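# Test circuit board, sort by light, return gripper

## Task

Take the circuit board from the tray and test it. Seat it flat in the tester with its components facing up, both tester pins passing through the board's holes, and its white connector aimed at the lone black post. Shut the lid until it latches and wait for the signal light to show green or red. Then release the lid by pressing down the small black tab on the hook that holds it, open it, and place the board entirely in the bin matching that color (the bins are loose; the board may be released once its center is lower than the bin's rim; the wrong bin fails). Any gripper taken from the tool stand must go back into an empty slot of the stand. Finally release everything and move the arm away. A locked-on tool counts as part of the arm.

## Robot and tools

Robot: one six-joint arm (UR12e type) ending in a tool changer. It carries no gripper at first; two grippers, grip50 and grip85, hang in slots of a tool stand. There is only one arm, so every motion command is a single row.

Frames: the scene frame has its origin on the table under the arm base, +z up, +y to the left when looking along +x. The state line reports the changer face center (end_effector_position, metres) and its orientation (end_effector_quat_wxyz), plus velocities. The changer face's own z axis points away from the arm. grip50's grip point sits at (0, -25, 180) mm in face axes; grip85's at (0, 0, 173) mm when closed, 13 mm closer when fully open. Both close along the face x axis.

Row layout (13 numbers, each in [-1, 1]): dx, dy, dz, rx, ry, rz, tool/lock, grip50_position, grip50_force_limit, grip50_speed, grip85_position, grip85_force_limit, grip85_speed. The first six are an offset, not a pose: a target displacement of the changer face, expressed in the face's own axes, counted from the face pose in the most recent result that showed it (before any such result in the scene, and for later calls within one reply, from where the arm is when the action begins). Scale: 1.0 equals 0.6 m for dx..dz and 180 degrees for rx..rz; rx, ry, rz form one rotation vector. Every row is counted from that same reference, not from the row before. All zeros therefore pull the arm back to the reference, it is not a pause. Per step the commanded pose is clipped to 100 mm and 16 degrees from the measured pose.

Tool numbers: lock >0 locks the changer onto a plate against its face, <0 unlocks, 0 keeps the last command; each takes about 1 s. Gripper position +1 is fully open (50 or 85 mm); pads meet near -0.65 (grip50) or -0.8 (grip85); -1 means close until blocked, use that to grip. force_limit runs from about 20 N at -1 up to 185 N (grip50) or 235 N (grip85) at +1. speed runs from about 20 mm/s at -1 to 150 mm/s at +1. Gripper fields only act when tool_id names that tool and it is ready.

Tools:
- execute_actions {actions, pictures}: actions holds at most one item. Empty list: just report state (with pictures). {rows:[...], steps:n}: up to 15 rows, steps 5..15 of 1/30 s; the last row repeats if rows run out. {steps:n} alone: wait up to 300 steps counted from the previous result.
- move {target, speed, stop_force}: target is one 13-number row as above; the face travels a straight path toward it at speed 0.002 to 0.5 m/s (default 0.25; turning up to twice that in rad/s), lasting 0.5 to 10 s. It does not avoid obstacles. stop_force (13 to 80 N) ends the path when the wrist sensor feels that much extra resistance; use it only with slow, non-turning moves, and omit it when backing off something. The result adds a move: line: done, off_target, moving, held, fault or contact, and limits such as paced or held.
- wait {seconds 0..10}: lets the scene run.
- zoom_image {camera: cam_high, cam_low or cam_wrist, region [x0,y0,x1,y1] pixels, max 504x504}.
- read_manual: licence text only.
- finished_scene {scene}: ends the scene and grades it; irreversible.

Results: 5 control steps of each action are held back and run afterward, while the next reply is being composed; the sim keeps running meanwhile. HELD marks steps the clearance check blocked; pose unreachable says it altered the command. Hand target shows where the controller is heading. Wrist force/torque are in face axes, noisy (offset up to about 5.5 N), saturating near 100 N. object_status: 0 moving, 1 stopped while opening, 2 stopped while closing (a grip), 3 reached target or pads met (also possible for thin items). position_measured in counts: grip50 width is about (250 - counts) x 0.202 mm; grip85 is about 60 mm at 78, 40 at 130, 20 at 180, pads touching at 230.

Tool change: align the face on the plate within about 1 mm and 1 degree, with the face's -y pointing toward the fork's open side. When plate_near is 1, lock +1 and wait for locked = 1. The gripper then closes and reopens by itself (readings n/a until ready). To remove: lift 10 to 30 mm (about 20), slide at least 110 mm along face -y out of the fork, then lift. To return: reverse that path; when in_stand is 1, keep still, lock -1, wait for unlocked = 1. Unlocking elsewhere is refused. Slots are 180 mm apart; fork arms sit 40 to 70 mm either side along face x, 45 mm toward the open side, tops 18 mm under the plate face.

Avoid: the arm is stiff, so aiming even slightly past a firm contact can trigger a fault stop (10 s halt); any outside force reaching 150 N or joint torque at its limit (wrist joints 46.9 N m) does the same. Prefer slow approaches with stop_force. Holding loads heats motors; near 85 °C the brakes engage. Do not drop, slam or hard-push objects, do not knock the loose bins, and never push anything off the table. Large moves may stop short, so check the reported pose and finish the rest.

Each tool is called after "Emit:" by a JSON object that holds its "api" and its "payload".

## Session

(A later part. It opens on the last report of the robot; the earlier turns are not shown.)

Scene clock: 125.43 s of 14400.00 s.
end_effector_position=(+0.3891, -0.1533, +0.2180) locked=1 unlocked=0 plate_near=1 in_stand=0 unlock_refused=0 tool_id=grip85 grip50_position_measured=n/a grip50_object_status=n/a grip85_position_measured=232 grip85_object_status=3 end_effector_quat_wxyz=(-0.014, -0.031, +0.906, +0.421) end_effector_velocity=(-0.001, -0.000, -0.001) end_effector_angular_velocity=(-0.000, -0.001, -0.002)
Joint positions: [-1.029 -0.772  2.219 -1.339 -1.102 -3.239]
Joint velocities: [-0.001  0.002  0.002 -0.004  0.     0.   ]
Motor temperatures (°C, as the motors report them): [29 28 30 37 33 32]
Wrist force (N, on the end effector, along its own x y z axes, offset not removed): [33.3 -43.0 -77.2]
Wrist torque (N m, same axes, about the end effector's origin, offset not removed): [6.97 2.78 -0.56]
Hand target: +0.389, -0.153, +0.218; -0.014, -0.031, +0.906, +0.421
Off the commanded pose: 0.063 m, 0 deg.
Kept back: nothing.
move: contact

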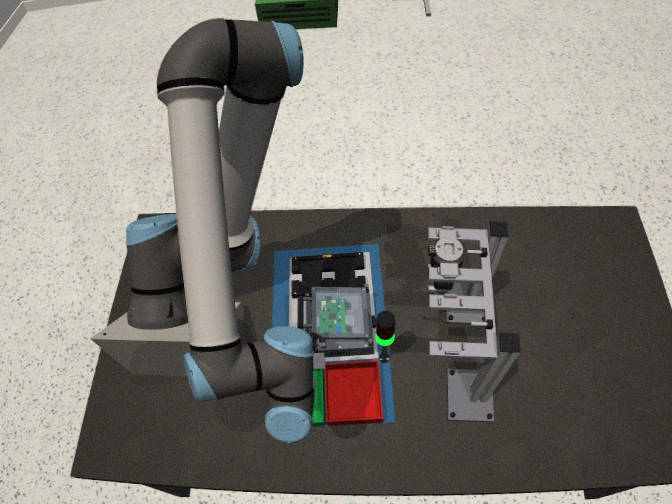

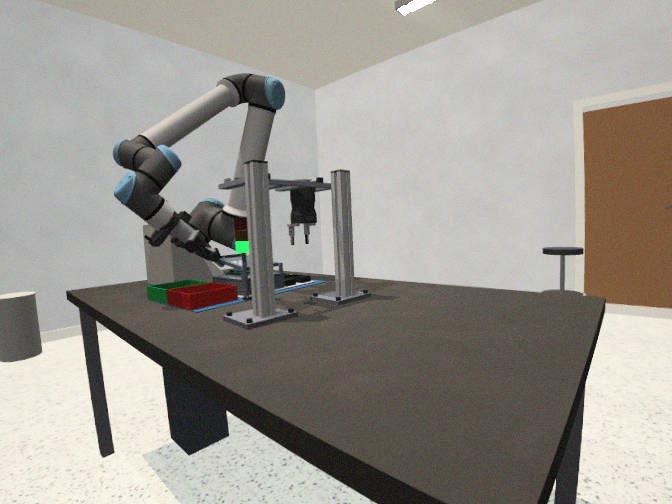

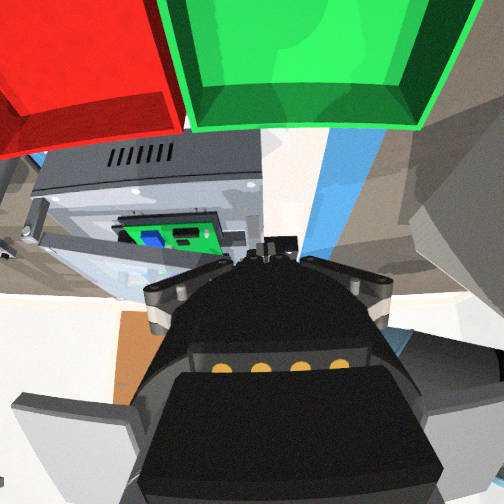

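Emit:
{"api": "move", "payload": {"target": [0.003,-0.0643,-0.0766,0,0,0,0,0,0,0,-1,-0.5,0], "speed": 0.03}}

Emit:
{"api": "move", "payload": {"target": [-0.065,0.006,-0.005,0,0,0,0,0,0,0,-1,-0.5,0], "speed": 0.03, "stop_force": 20}}

Emit:
{"api": "move", "payload": {"target": [0,0.0375,0.0447,0,0,0,0,0,0,0,-1,-0.5,0], "speed": 0.012, "stop_force": 20}}

Emit:
{"api": "zoom_image", "payload": {"camera": "cam_low", "region": [130,180,330,320]}}

Scene clock: 128.23 s of 14400.00 s.
end_effector_position=(+0.3914, -0.2132, +0.2181) locked=1 unlocked=0 plate_near=1 in_stand=0 unlock_refused=0 tool_id=grip85 grip50_position_measured=n/a grip50_object_status=n/a grip85_position_measured=232 grip85_object_status=3 end_effector_quat_wxyz=(-0.014, -0.031, +0.906, +0.421) end_effector_velocity=(+0.000, -0.002, -0.000) end_effector_angular_velocity=(-0.000, -0.000, +0.000)
Joint positions: [-1.065 -0.681  2.138 -1.352 -1.138 -3.235]
Joint velocities: [-0.001  0.002 -0.002 -0.001 -0.001 -0.   ]
Motor temperatures (°C, as the motors report them): [29 28 30 37 33 32]
Wrist force (N, on the end effector, along its own x y z axes, offset not removed): [-0.9 -5.2 1.3]
Wrist torque (N m, same axes, about the end effector's origin, offset not removed): [-0.40 0.17 0.04]
Hand target: +0.391, -0.213, +0.218; -0.014, -0.031, +0.906, +0.421
Off the commanded pose: 0.000 m, 0 deg.
Kept back: nothing.
move: done

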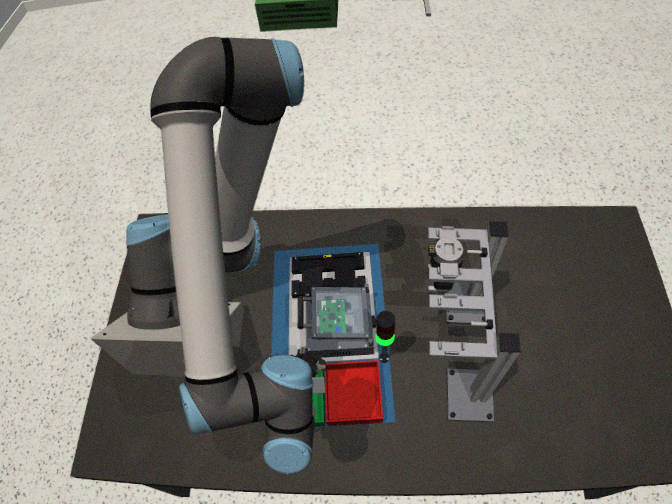

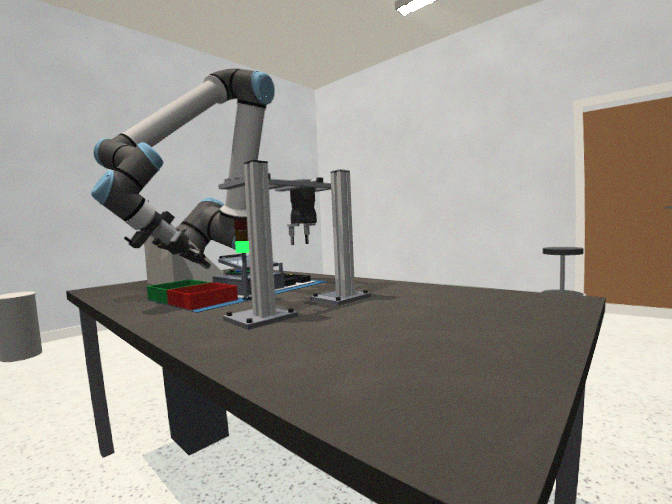

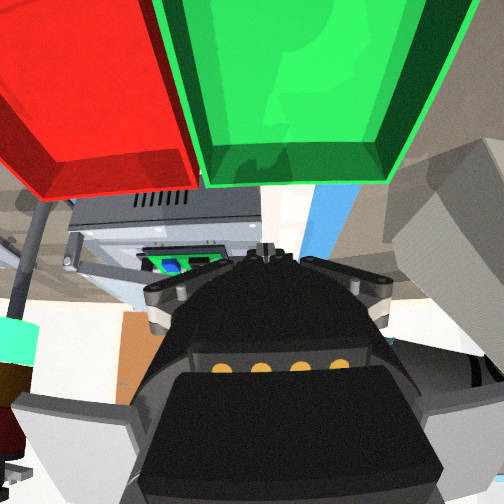

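Scene clock: 129.87 s of 14400.00 s.
end_effector_position=(+0.4301, -0.2106, +0.2229) locked=1 unlocked=0 plate_near=1 in_stand=0 unlock_refused=0 tool_id=grip85 grip50_position_measured=n/a grip50_object_status=n/a grip85_position_measured=232 grip85_object_status=3 end_effector_quat_wxyz=(-0.014, -0.031, +0.906, +0.421) end_effector_velocity=(+0.002, +0.000, +0.000) end_effector_angular_velocity=(-0.000, -0.001, -0.001)
Joint positions: [-1.005 -0.682  2.083 -1.292 -1.078 -3.242]
Joint velocities: [ 0.003 -0.    -0.002  0.002  0.004 -0.   ]
Motor temperatures (°C, as the motors report them): [29 28 30 37 33 32]
Wrist force (N, on the end effector, along its own x y z axes, offset not removed): [-1.5 -0.6 2.1]
Wrist torque (N m, same axes, about the end effector's origin, offset not removed): [-0.23 0.03 0.27]
Hand target: +0.430, -0.211, +0.223; -0.014, -0.031, +0.906, +0.421
Off the commanded pose: 0.000 m, 0 deg.
Kept back: nothing.
move: done

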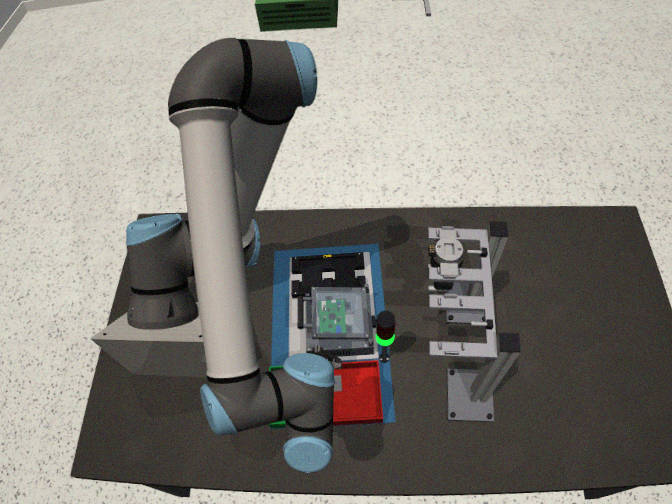

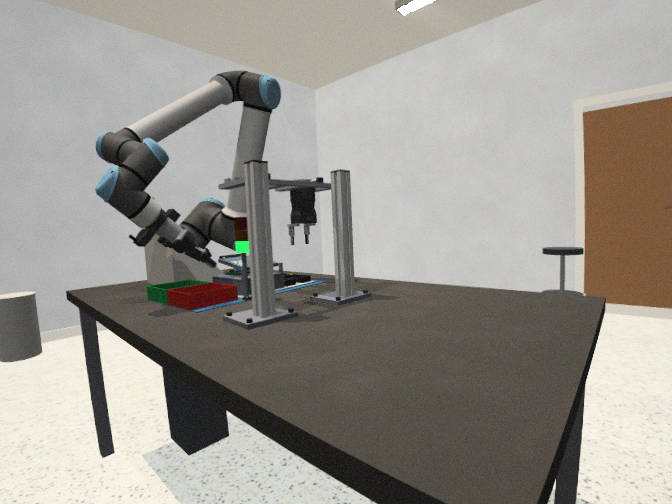

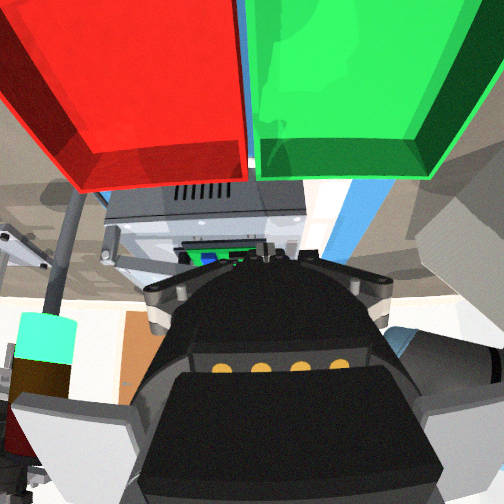

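Scene clock: 131.77 s of 14400.00 s.
end_effector_position=(+0.4290, -0.1923, +0.2228) locked=1 unlocked=0 plate_near=1 in_stand=0 unlock_refused=0 tool_id=grip85 grip50_position_measured=n/a grip50_object_status=n/a grip85_position_measured=232 grip85_object_status=3 end_effector_quat_wxyz=(-0.014, -0.031, +0.906, +0.421) end_effector_velocity=(-0.000, -0.002, -0.001) end_effector_angular_velocity=(+0.005, +0.002, -0.002)
Joint positions: [-0.994 -0.709  2.108 -1.29  -1.067 -3.243]
Joint velocities: [-0.002  0.006 -0.003  0.004 -0.001 -0.   ]
Motor temperatures (°C, as the motors report them): [29 28 30 37 33 32]
Wrist force (N, on the end effector, along its own x y z axes, offset not removed): [4.6 -26.9 -30.3]
Wrist torque (N m, same axes, about the end effector's origin, offset not removed): [4.45 1.31 0.28]
Hand target: +0.429, -0.193, +0.223; -0.014, -0.031, +0.906, +0.421
Off the commanded pose: 0.017 m, 0 deg.
Kept back: nothing.
move: contact

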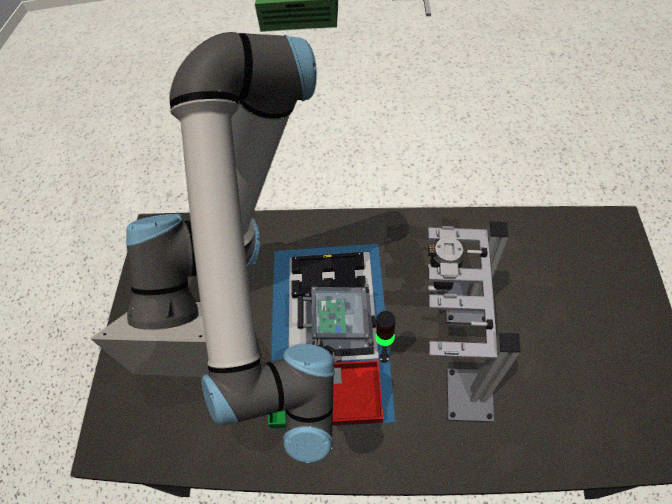

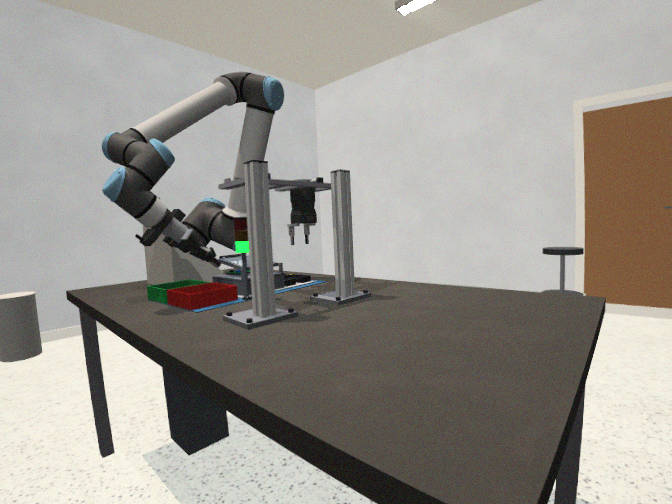

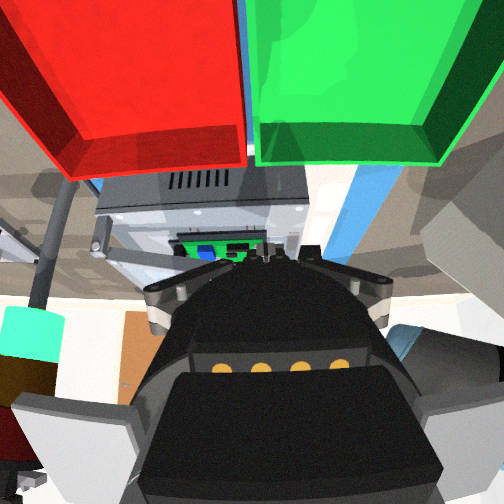

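Region (130, 180, 330, 320) of cam_low's 672x504 image, scaled by 2.520, with more detail than that image has; it fills the top 353 rows of this view, and the rest is white.

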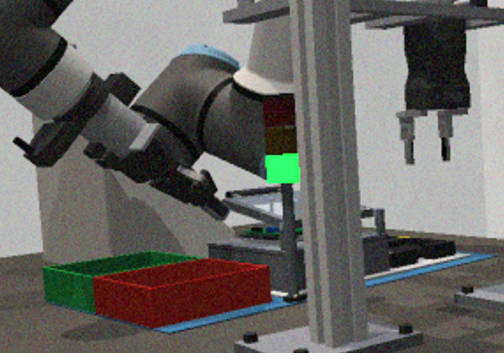

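Still too high; drop 15 mm and retry.

Emit:
{"api": "move", "payload": {"target": [0.01,-0.0245,0.0097,0,0,0,0,0,0,0,-1,-0.5,0], "speed": 0.015}}

Emit:
{"api": "move", "payload": {"target": [0,0.0236,0.0281,0,0,0,0,0,0,0,-1,-0.5,0], "speed": 0.01, "stop_force": 20}}

Emit:
{"api": "zoom_image", "payload": {"camera": "cam_low", "region": [130,180,330,320]}}

Scene clock: 133.37 s of 14400.00 s.
end_effector_position=(+0.4234, -0.1977, +0.2080) locked=1 unlocked=0 plate_near=1 in_stand=0 unlock_refused=0 tool_id=grip85 grip50_position_measured=n/a grip50_object_status=n/a grip85_position_measured=232 grip85_object_status=3 end_effector_quat_wxyz=(-0.014, -0.031, +0.906, +0.421) end_effector_velocity=(-0.000, -0.001, -0.002) end_effector_angular_velocity=(-0.000, -0.002, -0.000)
Joint positions: [-0.996 -0.685  2.117 -1.323 -1.069 -3.243]
Joint velocities: [-0.     0.003  0.001 -0.004  0.001 -0.001]
Motor temperatures (°C, as the motors report them): [29 28 30 37 33 32]
Wrist force (N, on the end effector, along its own x y z axes, offset not removed): [-2.6 3.3 5.2]
Wrist torque (N m, same axes, about the end effector's origin, offset not removed): [0.18 0.43 0.19]
Hand target: +0.423, -0.198, +0.208; -0.014, -0.031, +0.906, +0.421
Off the commanded pose: 0.000 m, 0 deg.
Kept back: nothing.
move: done

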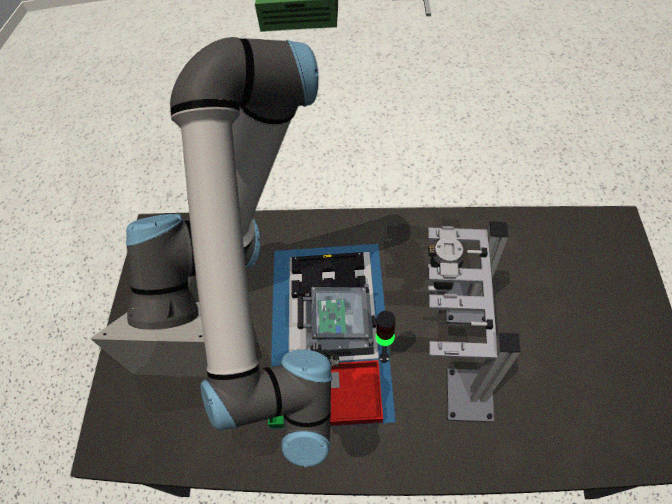

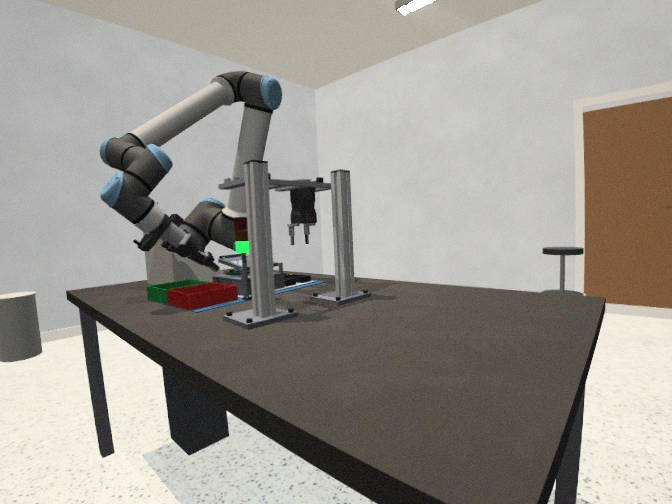

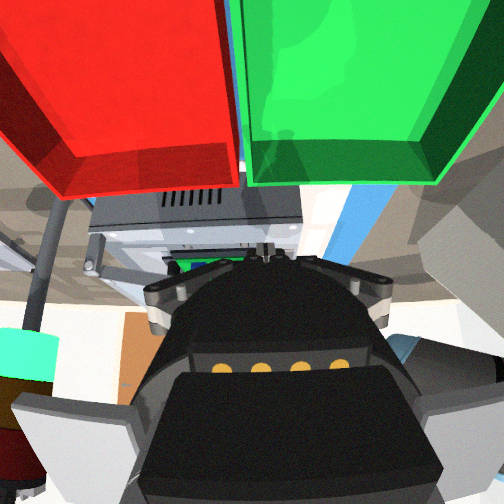

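Scene clock: 135.80 s of 14400.00 s.
end_effector_position=(+0.4219, -0.1759, +0.2079) locked=1 unlocked=0 plate_near=1 in_stand=0 unlock_refused=0 tool_id=grip85 grip50_position_measured=n/a grip50_object_status=n/a grip85_position_measured=232 grip85_object_status=3 end_effector_quat_wxyz=(-0.014, -0.031, +0.906, +0.421) end_effector_velocity=(-0.000, +0.002, +0.000) end_effector_angular_velocity=(+0.000, +0.000, -0.001)
Joint positions: [-0.984 -0.718  2.147 -1.32  -1.056 -3.245]
Joint velocities: [ 0.001 -0.003  0.002  0.001  0.001  0.   ]
Motor temperatures (°C, as the motors report them): [29 28 30 37 33 32]
Wrist force (N, on the end effector, along its own x y z axes, offset not removed): [4.6 -11.8 -2.2]
Wrist torque (N m, same axes, about the end effector's origin, offset not removed): [1.38 -0.13 0.18]
Hand target: +0.422, -0.176, +0.208; -0.014, -0.031, +0.906, +0.421
Off the commanded pose: 0.000 m, 0 deg.
Kept back: nothing.
move: done

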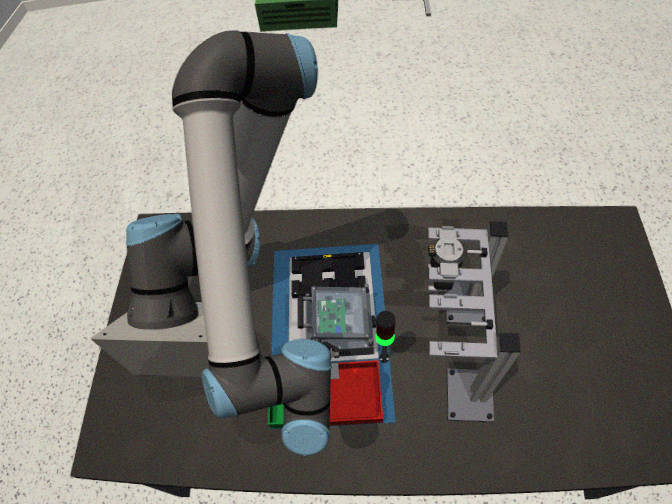

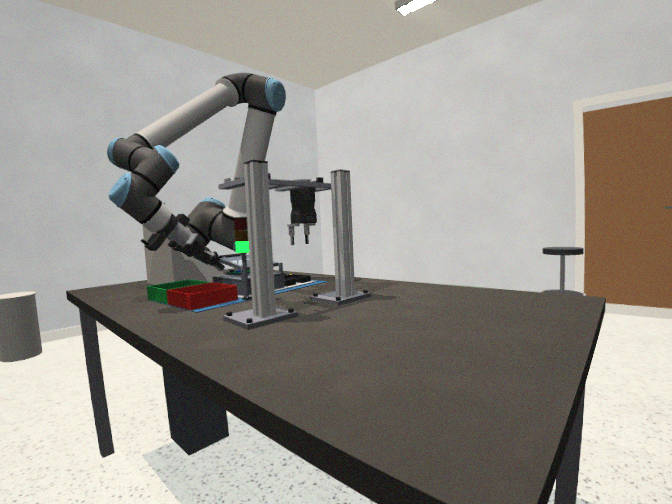

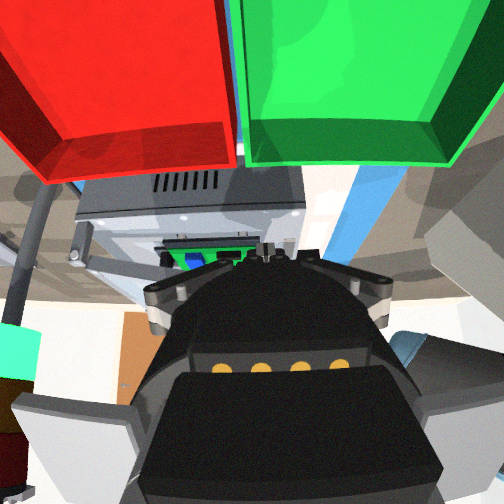

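Region (130, 180, 330, 320) of cam_low's 672x504 image, scaled by 2.520, with more detail than that image has; it fills the top 353 rows of this view, and the rest is white.

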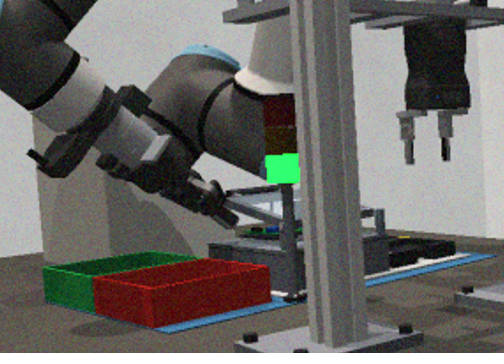

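Under. Lift up 0.08 and +X 0.055.

Emit:
{"api": "move", "payload": {"target": [-0.092,0.102,-0.0857,0,0,0,0,0,0,0,-1,-0.5,0], "speed": 0.025, "stop_force": 35}}

Emit:
{"api": "zoom_image", "payload": {"camera": "cam_low", "region": [130,180,330,320]}}

Scene clock: 140.20 s of 14400.00 s.
end_effector_position=(+0.4767, -0.1721, +0.2878) locked=1 unlocked=0 plate_near=1 in_stand=0 unlock_refused=0 tool_id=grip85 grip50_position_measured=n/a grip50_object_status=n/a grip85_position_measured=232 grip85_object_status=3 end_effector_quat_wxyz=(-0.014, -0.031, +0.906, +0.421) end_effector_velocity=(+0.001, +0.000, +0.001) end_effector_angular_velocity=(+0.001, -0.002, -0.002)
Joint positions: [-0.956 -0.788  2.019 -1.119 -1.029 -3.248]
Joint velocities: [ 0.    -0.001 -0.002  0.005  0.003 -0.001]
Motor temperatures (°C, as the motors report them): [29 28 30 37 33 32]
Wrist force (N, on the end effector, along its own x y z axes, offset not removed): [-2.0 -6.3 -0.3]
Wrist torque (N m, same axes, about the end effector's origin, offset not removed): [0.81 1.23 0.07]
Hand target: +0.477, -0.172, +0.288; -0.014, -0.031, +0.906, +0.421
Off the commanded pose: 0.000 m, 0 deg.
Kept back: nothing.
move: done

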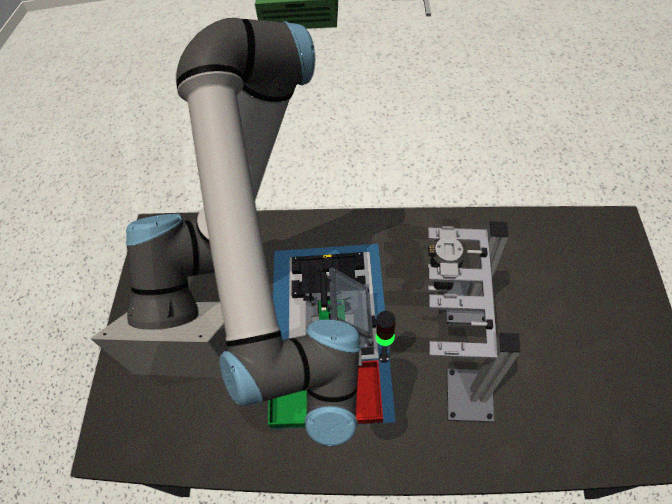

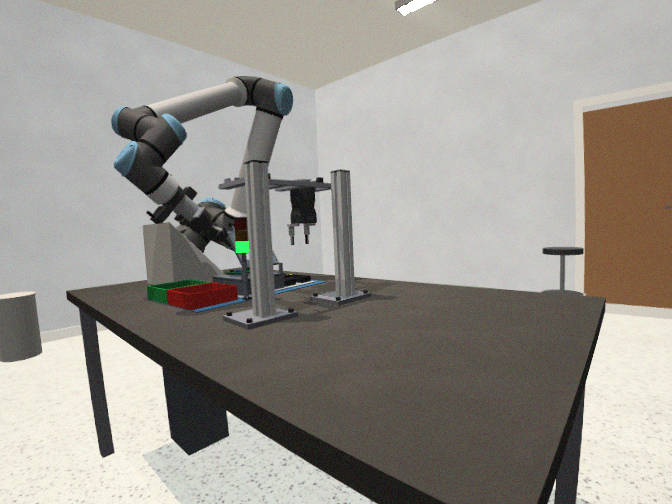

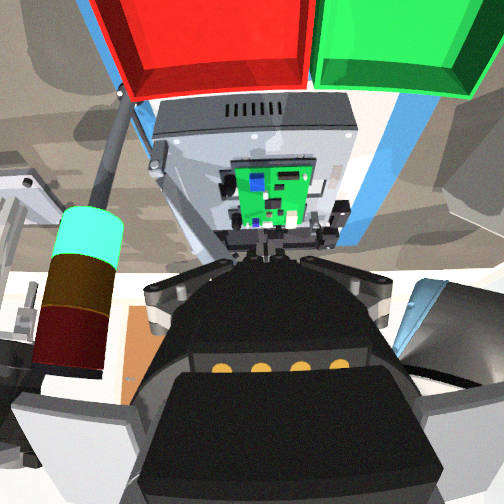

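Region (130, 180, 330, 320) of cam_low's 672x504 image, scaled by 2.520, with more detail than that image has; it fills the top 353 rows of this view, and the rest is white.

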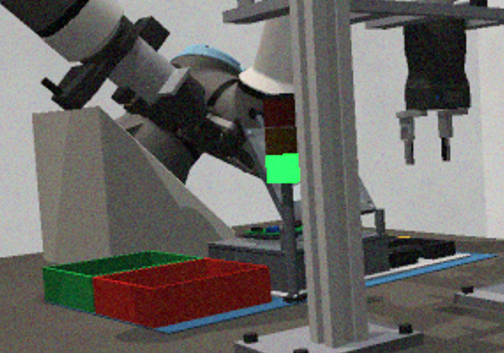

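Emit:
{"api": "move", "payload": {"target": [0.05,0,-0.133,0,0,0,0,0,0,0,-1,-0.5,0], "speed": 0.06}}

Emit:
{"api": "move", "payload": {"target": [0.0967,0.4895,0.1658,0.2778,0,0,0,0,0,0,-1,-0.5,0], "speed": 0.15}}

Emit:
{"api": "move", "payload": {"target": [0,0,0.15,0,0,0,0,0,0,0,-1,-0.5,0], "speed": 0.08, "stop_force": 25}}

Scene clock: 142.37 s of 14400.00 s.
end_effector_position=(+0.4508, -0.2349, +0.3391) locked=1 unlocked=0 plate_near=1 in_stand=0 unlock_refused=0 tool_id=grip85 grip50_position_measured=n/a grip50_object_status=n/a grip85_position_measured=232 grip85_object_status=3 end_effector_quat_wxyz=(-0.014, -0.031, +0.906, +0.421) end_effector_velocity=(-0.000, -0.001, +0.001) end_effector_angular_velocity=(+0.000, -0.001, -0.000)
Joint positions: [-1.057 -0.75   1.941 -1.086 -1.13  -3.236]
Joint velocities: [-0.002  0.001 -0.001  0.001 -0.001 -0.   ]
Motor temperatures (°C, as the motors report them): [29 28 30 37 33 32]
Wrist force (N, on the end effector, along its own x y z axes, offset not removed): [-1.9 -2.7 -4.9]
Wrist torque (N m, same axes, about the end effector's origin, offset not removed): [-0.32 0.07 0.06]
Hand target: +0.451, -0.235, +0.339; -0.014, -0.031, +0.906, +0.421
Off the commanded pose: 0.000 m, 0 deg.
Kept back: nothing.
move: done

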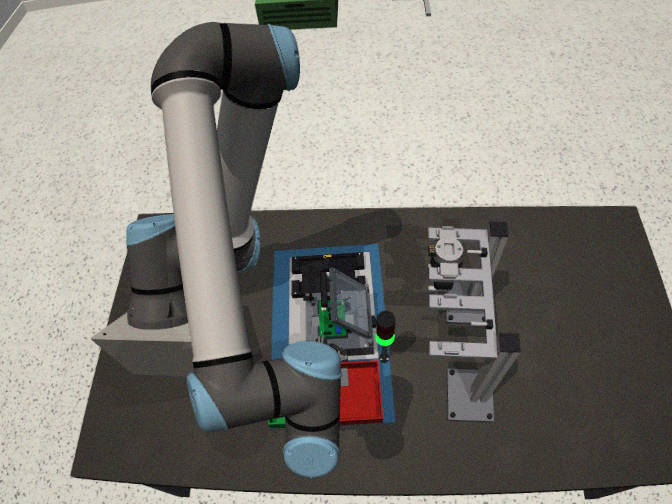

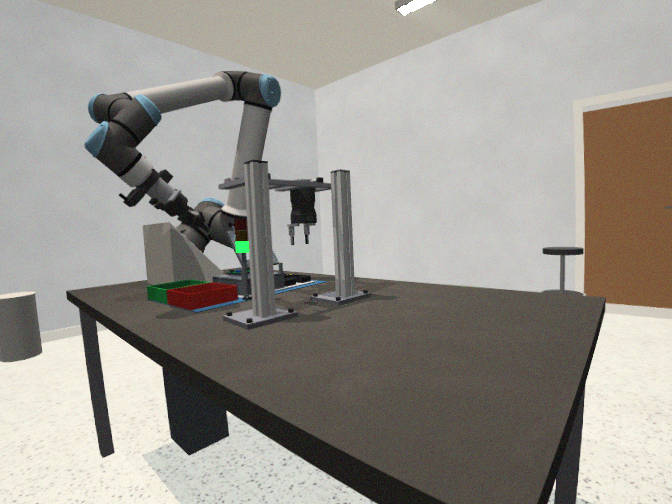

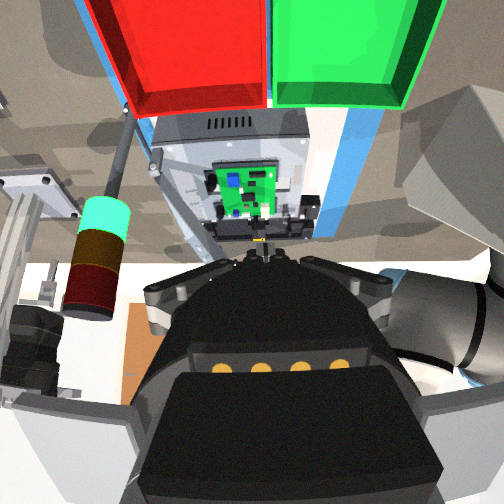

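Scene clock: 145.77 s of 14400.00 s.
end_effector_position=(+0.3748, +0.0255, +0.4993) locked=1 unlocked=0 plate_near=1 in_stand=0 unlock_refused=0 tool_id=grip85 grip50_position_measured=n/a grip50_object_status=n/a grip85_position_measured=232 grip85_object_status=3 end_effector_quat_wxyz=(+0.001, -0.033, +0.999, -0.001) end_effector_velocity=(-0.000, +0.002, +0.001) end_effector_angular_velocity=(-0.004, -0.001, +0.001)
Joint positions: [-1.095 -1.688  2.268 -1.41  -1.249 -2.877]
Joint velocities: [-0.    -0.005  0.     0.001 -0.     0.   ]
Motor temperatures (°C, as the motors report them): [29 28 30 37 33 32]
Wrist force (N, on the end effector, along its own x y z axes, offset not removed): [-2.9 -0.9 1.9]
Wrist torque (N m, same axes, about the end effector's origin, offset not removed): [-0.19 0.16 0.01]
Hand target: +0.375, +0.026, +0.499; +0.001, -0.033, +0.999, -0.002
Off the commanded pose: 0.001 m, 0 deg.
Kept back: nothing.
move: done

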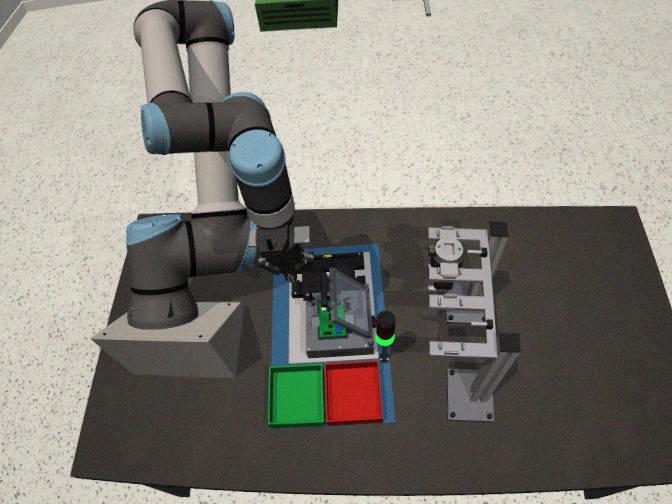

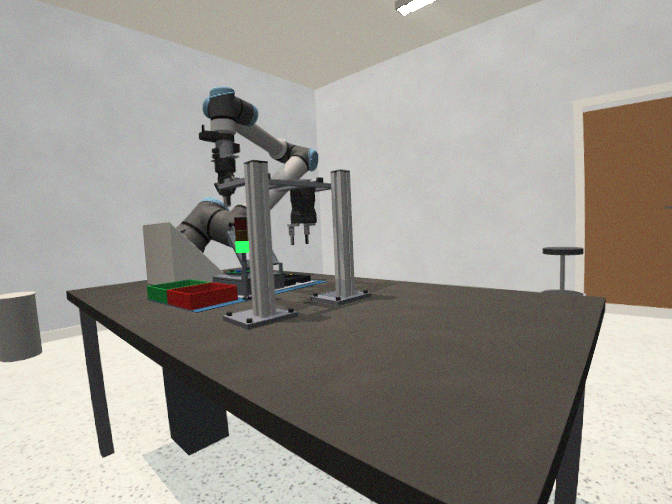

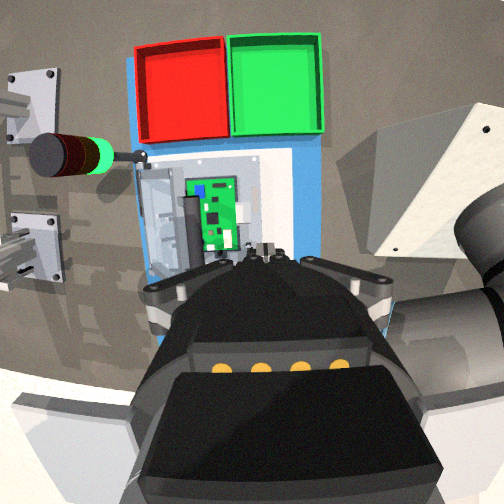

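Scene clock: 147.30 s of 14400.00 s.
end_effector_position=(+0.3750, +0.0254, +0.4095) locked=1 unlocked=0 plate_near=1 in_stand=0 unlock_refused=0 tool_id=grip85 grip50_position_measured=n/a grip50_object_status=n/a grip85_position_measured=232 grip85_object_status=3 end_effector_quat_wxyz=(+0.001, -0.033, +0.999, -0.001) end_effector_velocity=(+0.000, -0.000, -0.002) end_effector_angular_velocity=(-0.000, -0.000, +0.000)
Joint positions: [-1.031 -1.684  2.406 -1.57  -1.206 -2.826]
Joint velocities: [ 0.002  0.001  0.003 -0.004  0.001  0.001]
Motor temperatures (°C, as the motors report them): [29 28 30 37 33 32]
Wrist force (N, on the end effector, along its own x y z axes, offset not removed): [-1.7 0.1 2.3]
Wrist torque (N m, same axes, about the end effector's origin, offset not removed): [-0.02 0.13 0.09]
Hand target: +0.375, +0.025, +0.409; +0.001, -0.033, +0.999, -0.001
Off the commanded pose: 0.000 m, 0 deg.
Kept back: nothing.
move: done

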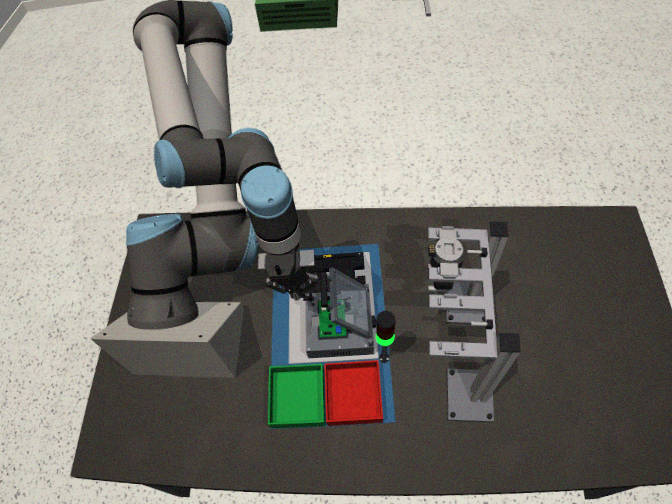

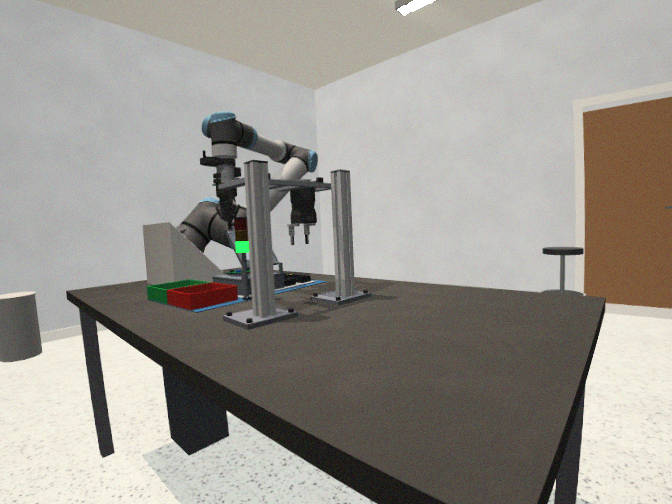

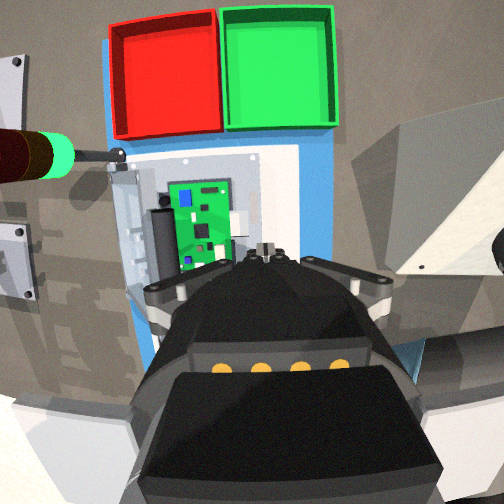

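Emit:
{"api": "move", "payload": {"target": [-0.333,0,-0.05,0,0,0,0,0,0,0,-1,-0.5,0], "speed": 0.03, "stop_force": 35}}

Scene clock: 154.60 s of 14400.00 s.
end_effector_position=(+0.5741, +0.0387, +0.4399) locked=1 unlocked=0 plate_near=1 in_stand=0 unlock_refused=0 tool_id=grip85 grip50_position_measured=n/a grip50_object_status=n/a grip85_position_measured=232 grip85_object_status=3 end_effector_quat_wxyz=(+0.001, -0.033, +0.999, -0.002) end_effector_velocity=(+0.002, +0.000, +0.000) end_effector_angular_velocity=(+0.001, +0.000, +0.000)
Joint positions: [-0.753 -1.431  2.101 -1.624 -1.033 -2.583]
Joint velocities: [ 0.002  0.002 -0.003  0.001  0.001  0.001]
Motor temperatures (°C, as the motors report them): [29 28 30 37 33 32]
Wrist force (N, on the end effector, along its own x y z axes, offset not removed): [5.2 -1.7 -2.3]
Wrist torque (N m, same axes, about the end effector's origin, offset not removed): [-0.32 0.33 0.17]
Hand target: +0.574, +0.039, +0.440; +0.001, -0.033, +0.999, -0.002
Off the commanded pose: 0.000 m, 0 deg.
Kept back: nothing.
move: done

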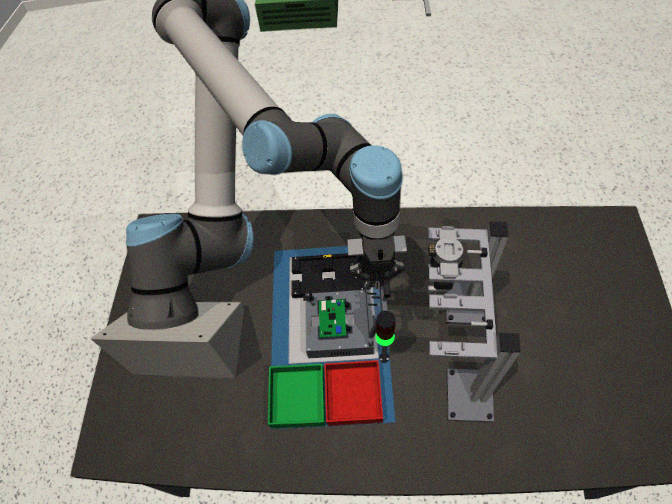

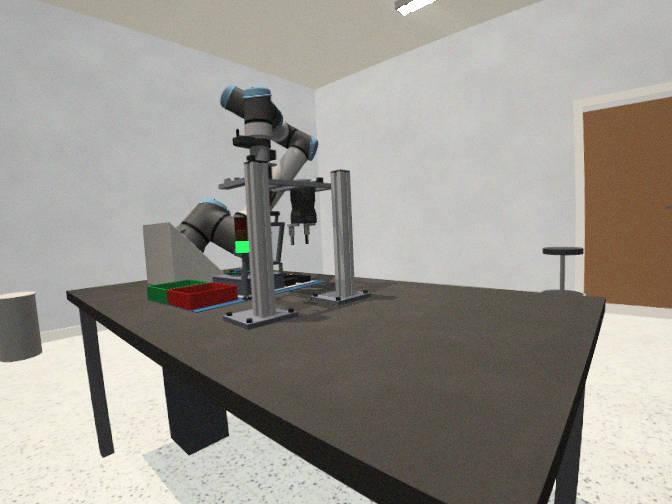

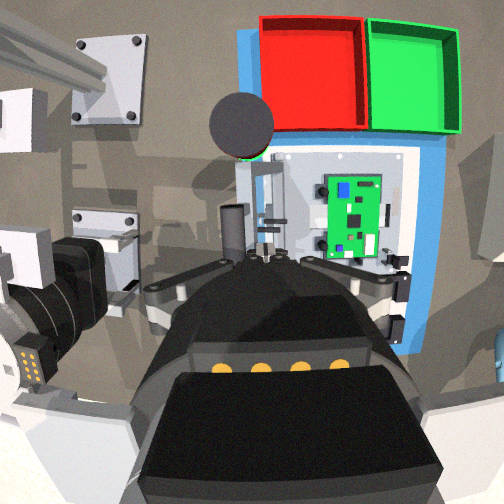

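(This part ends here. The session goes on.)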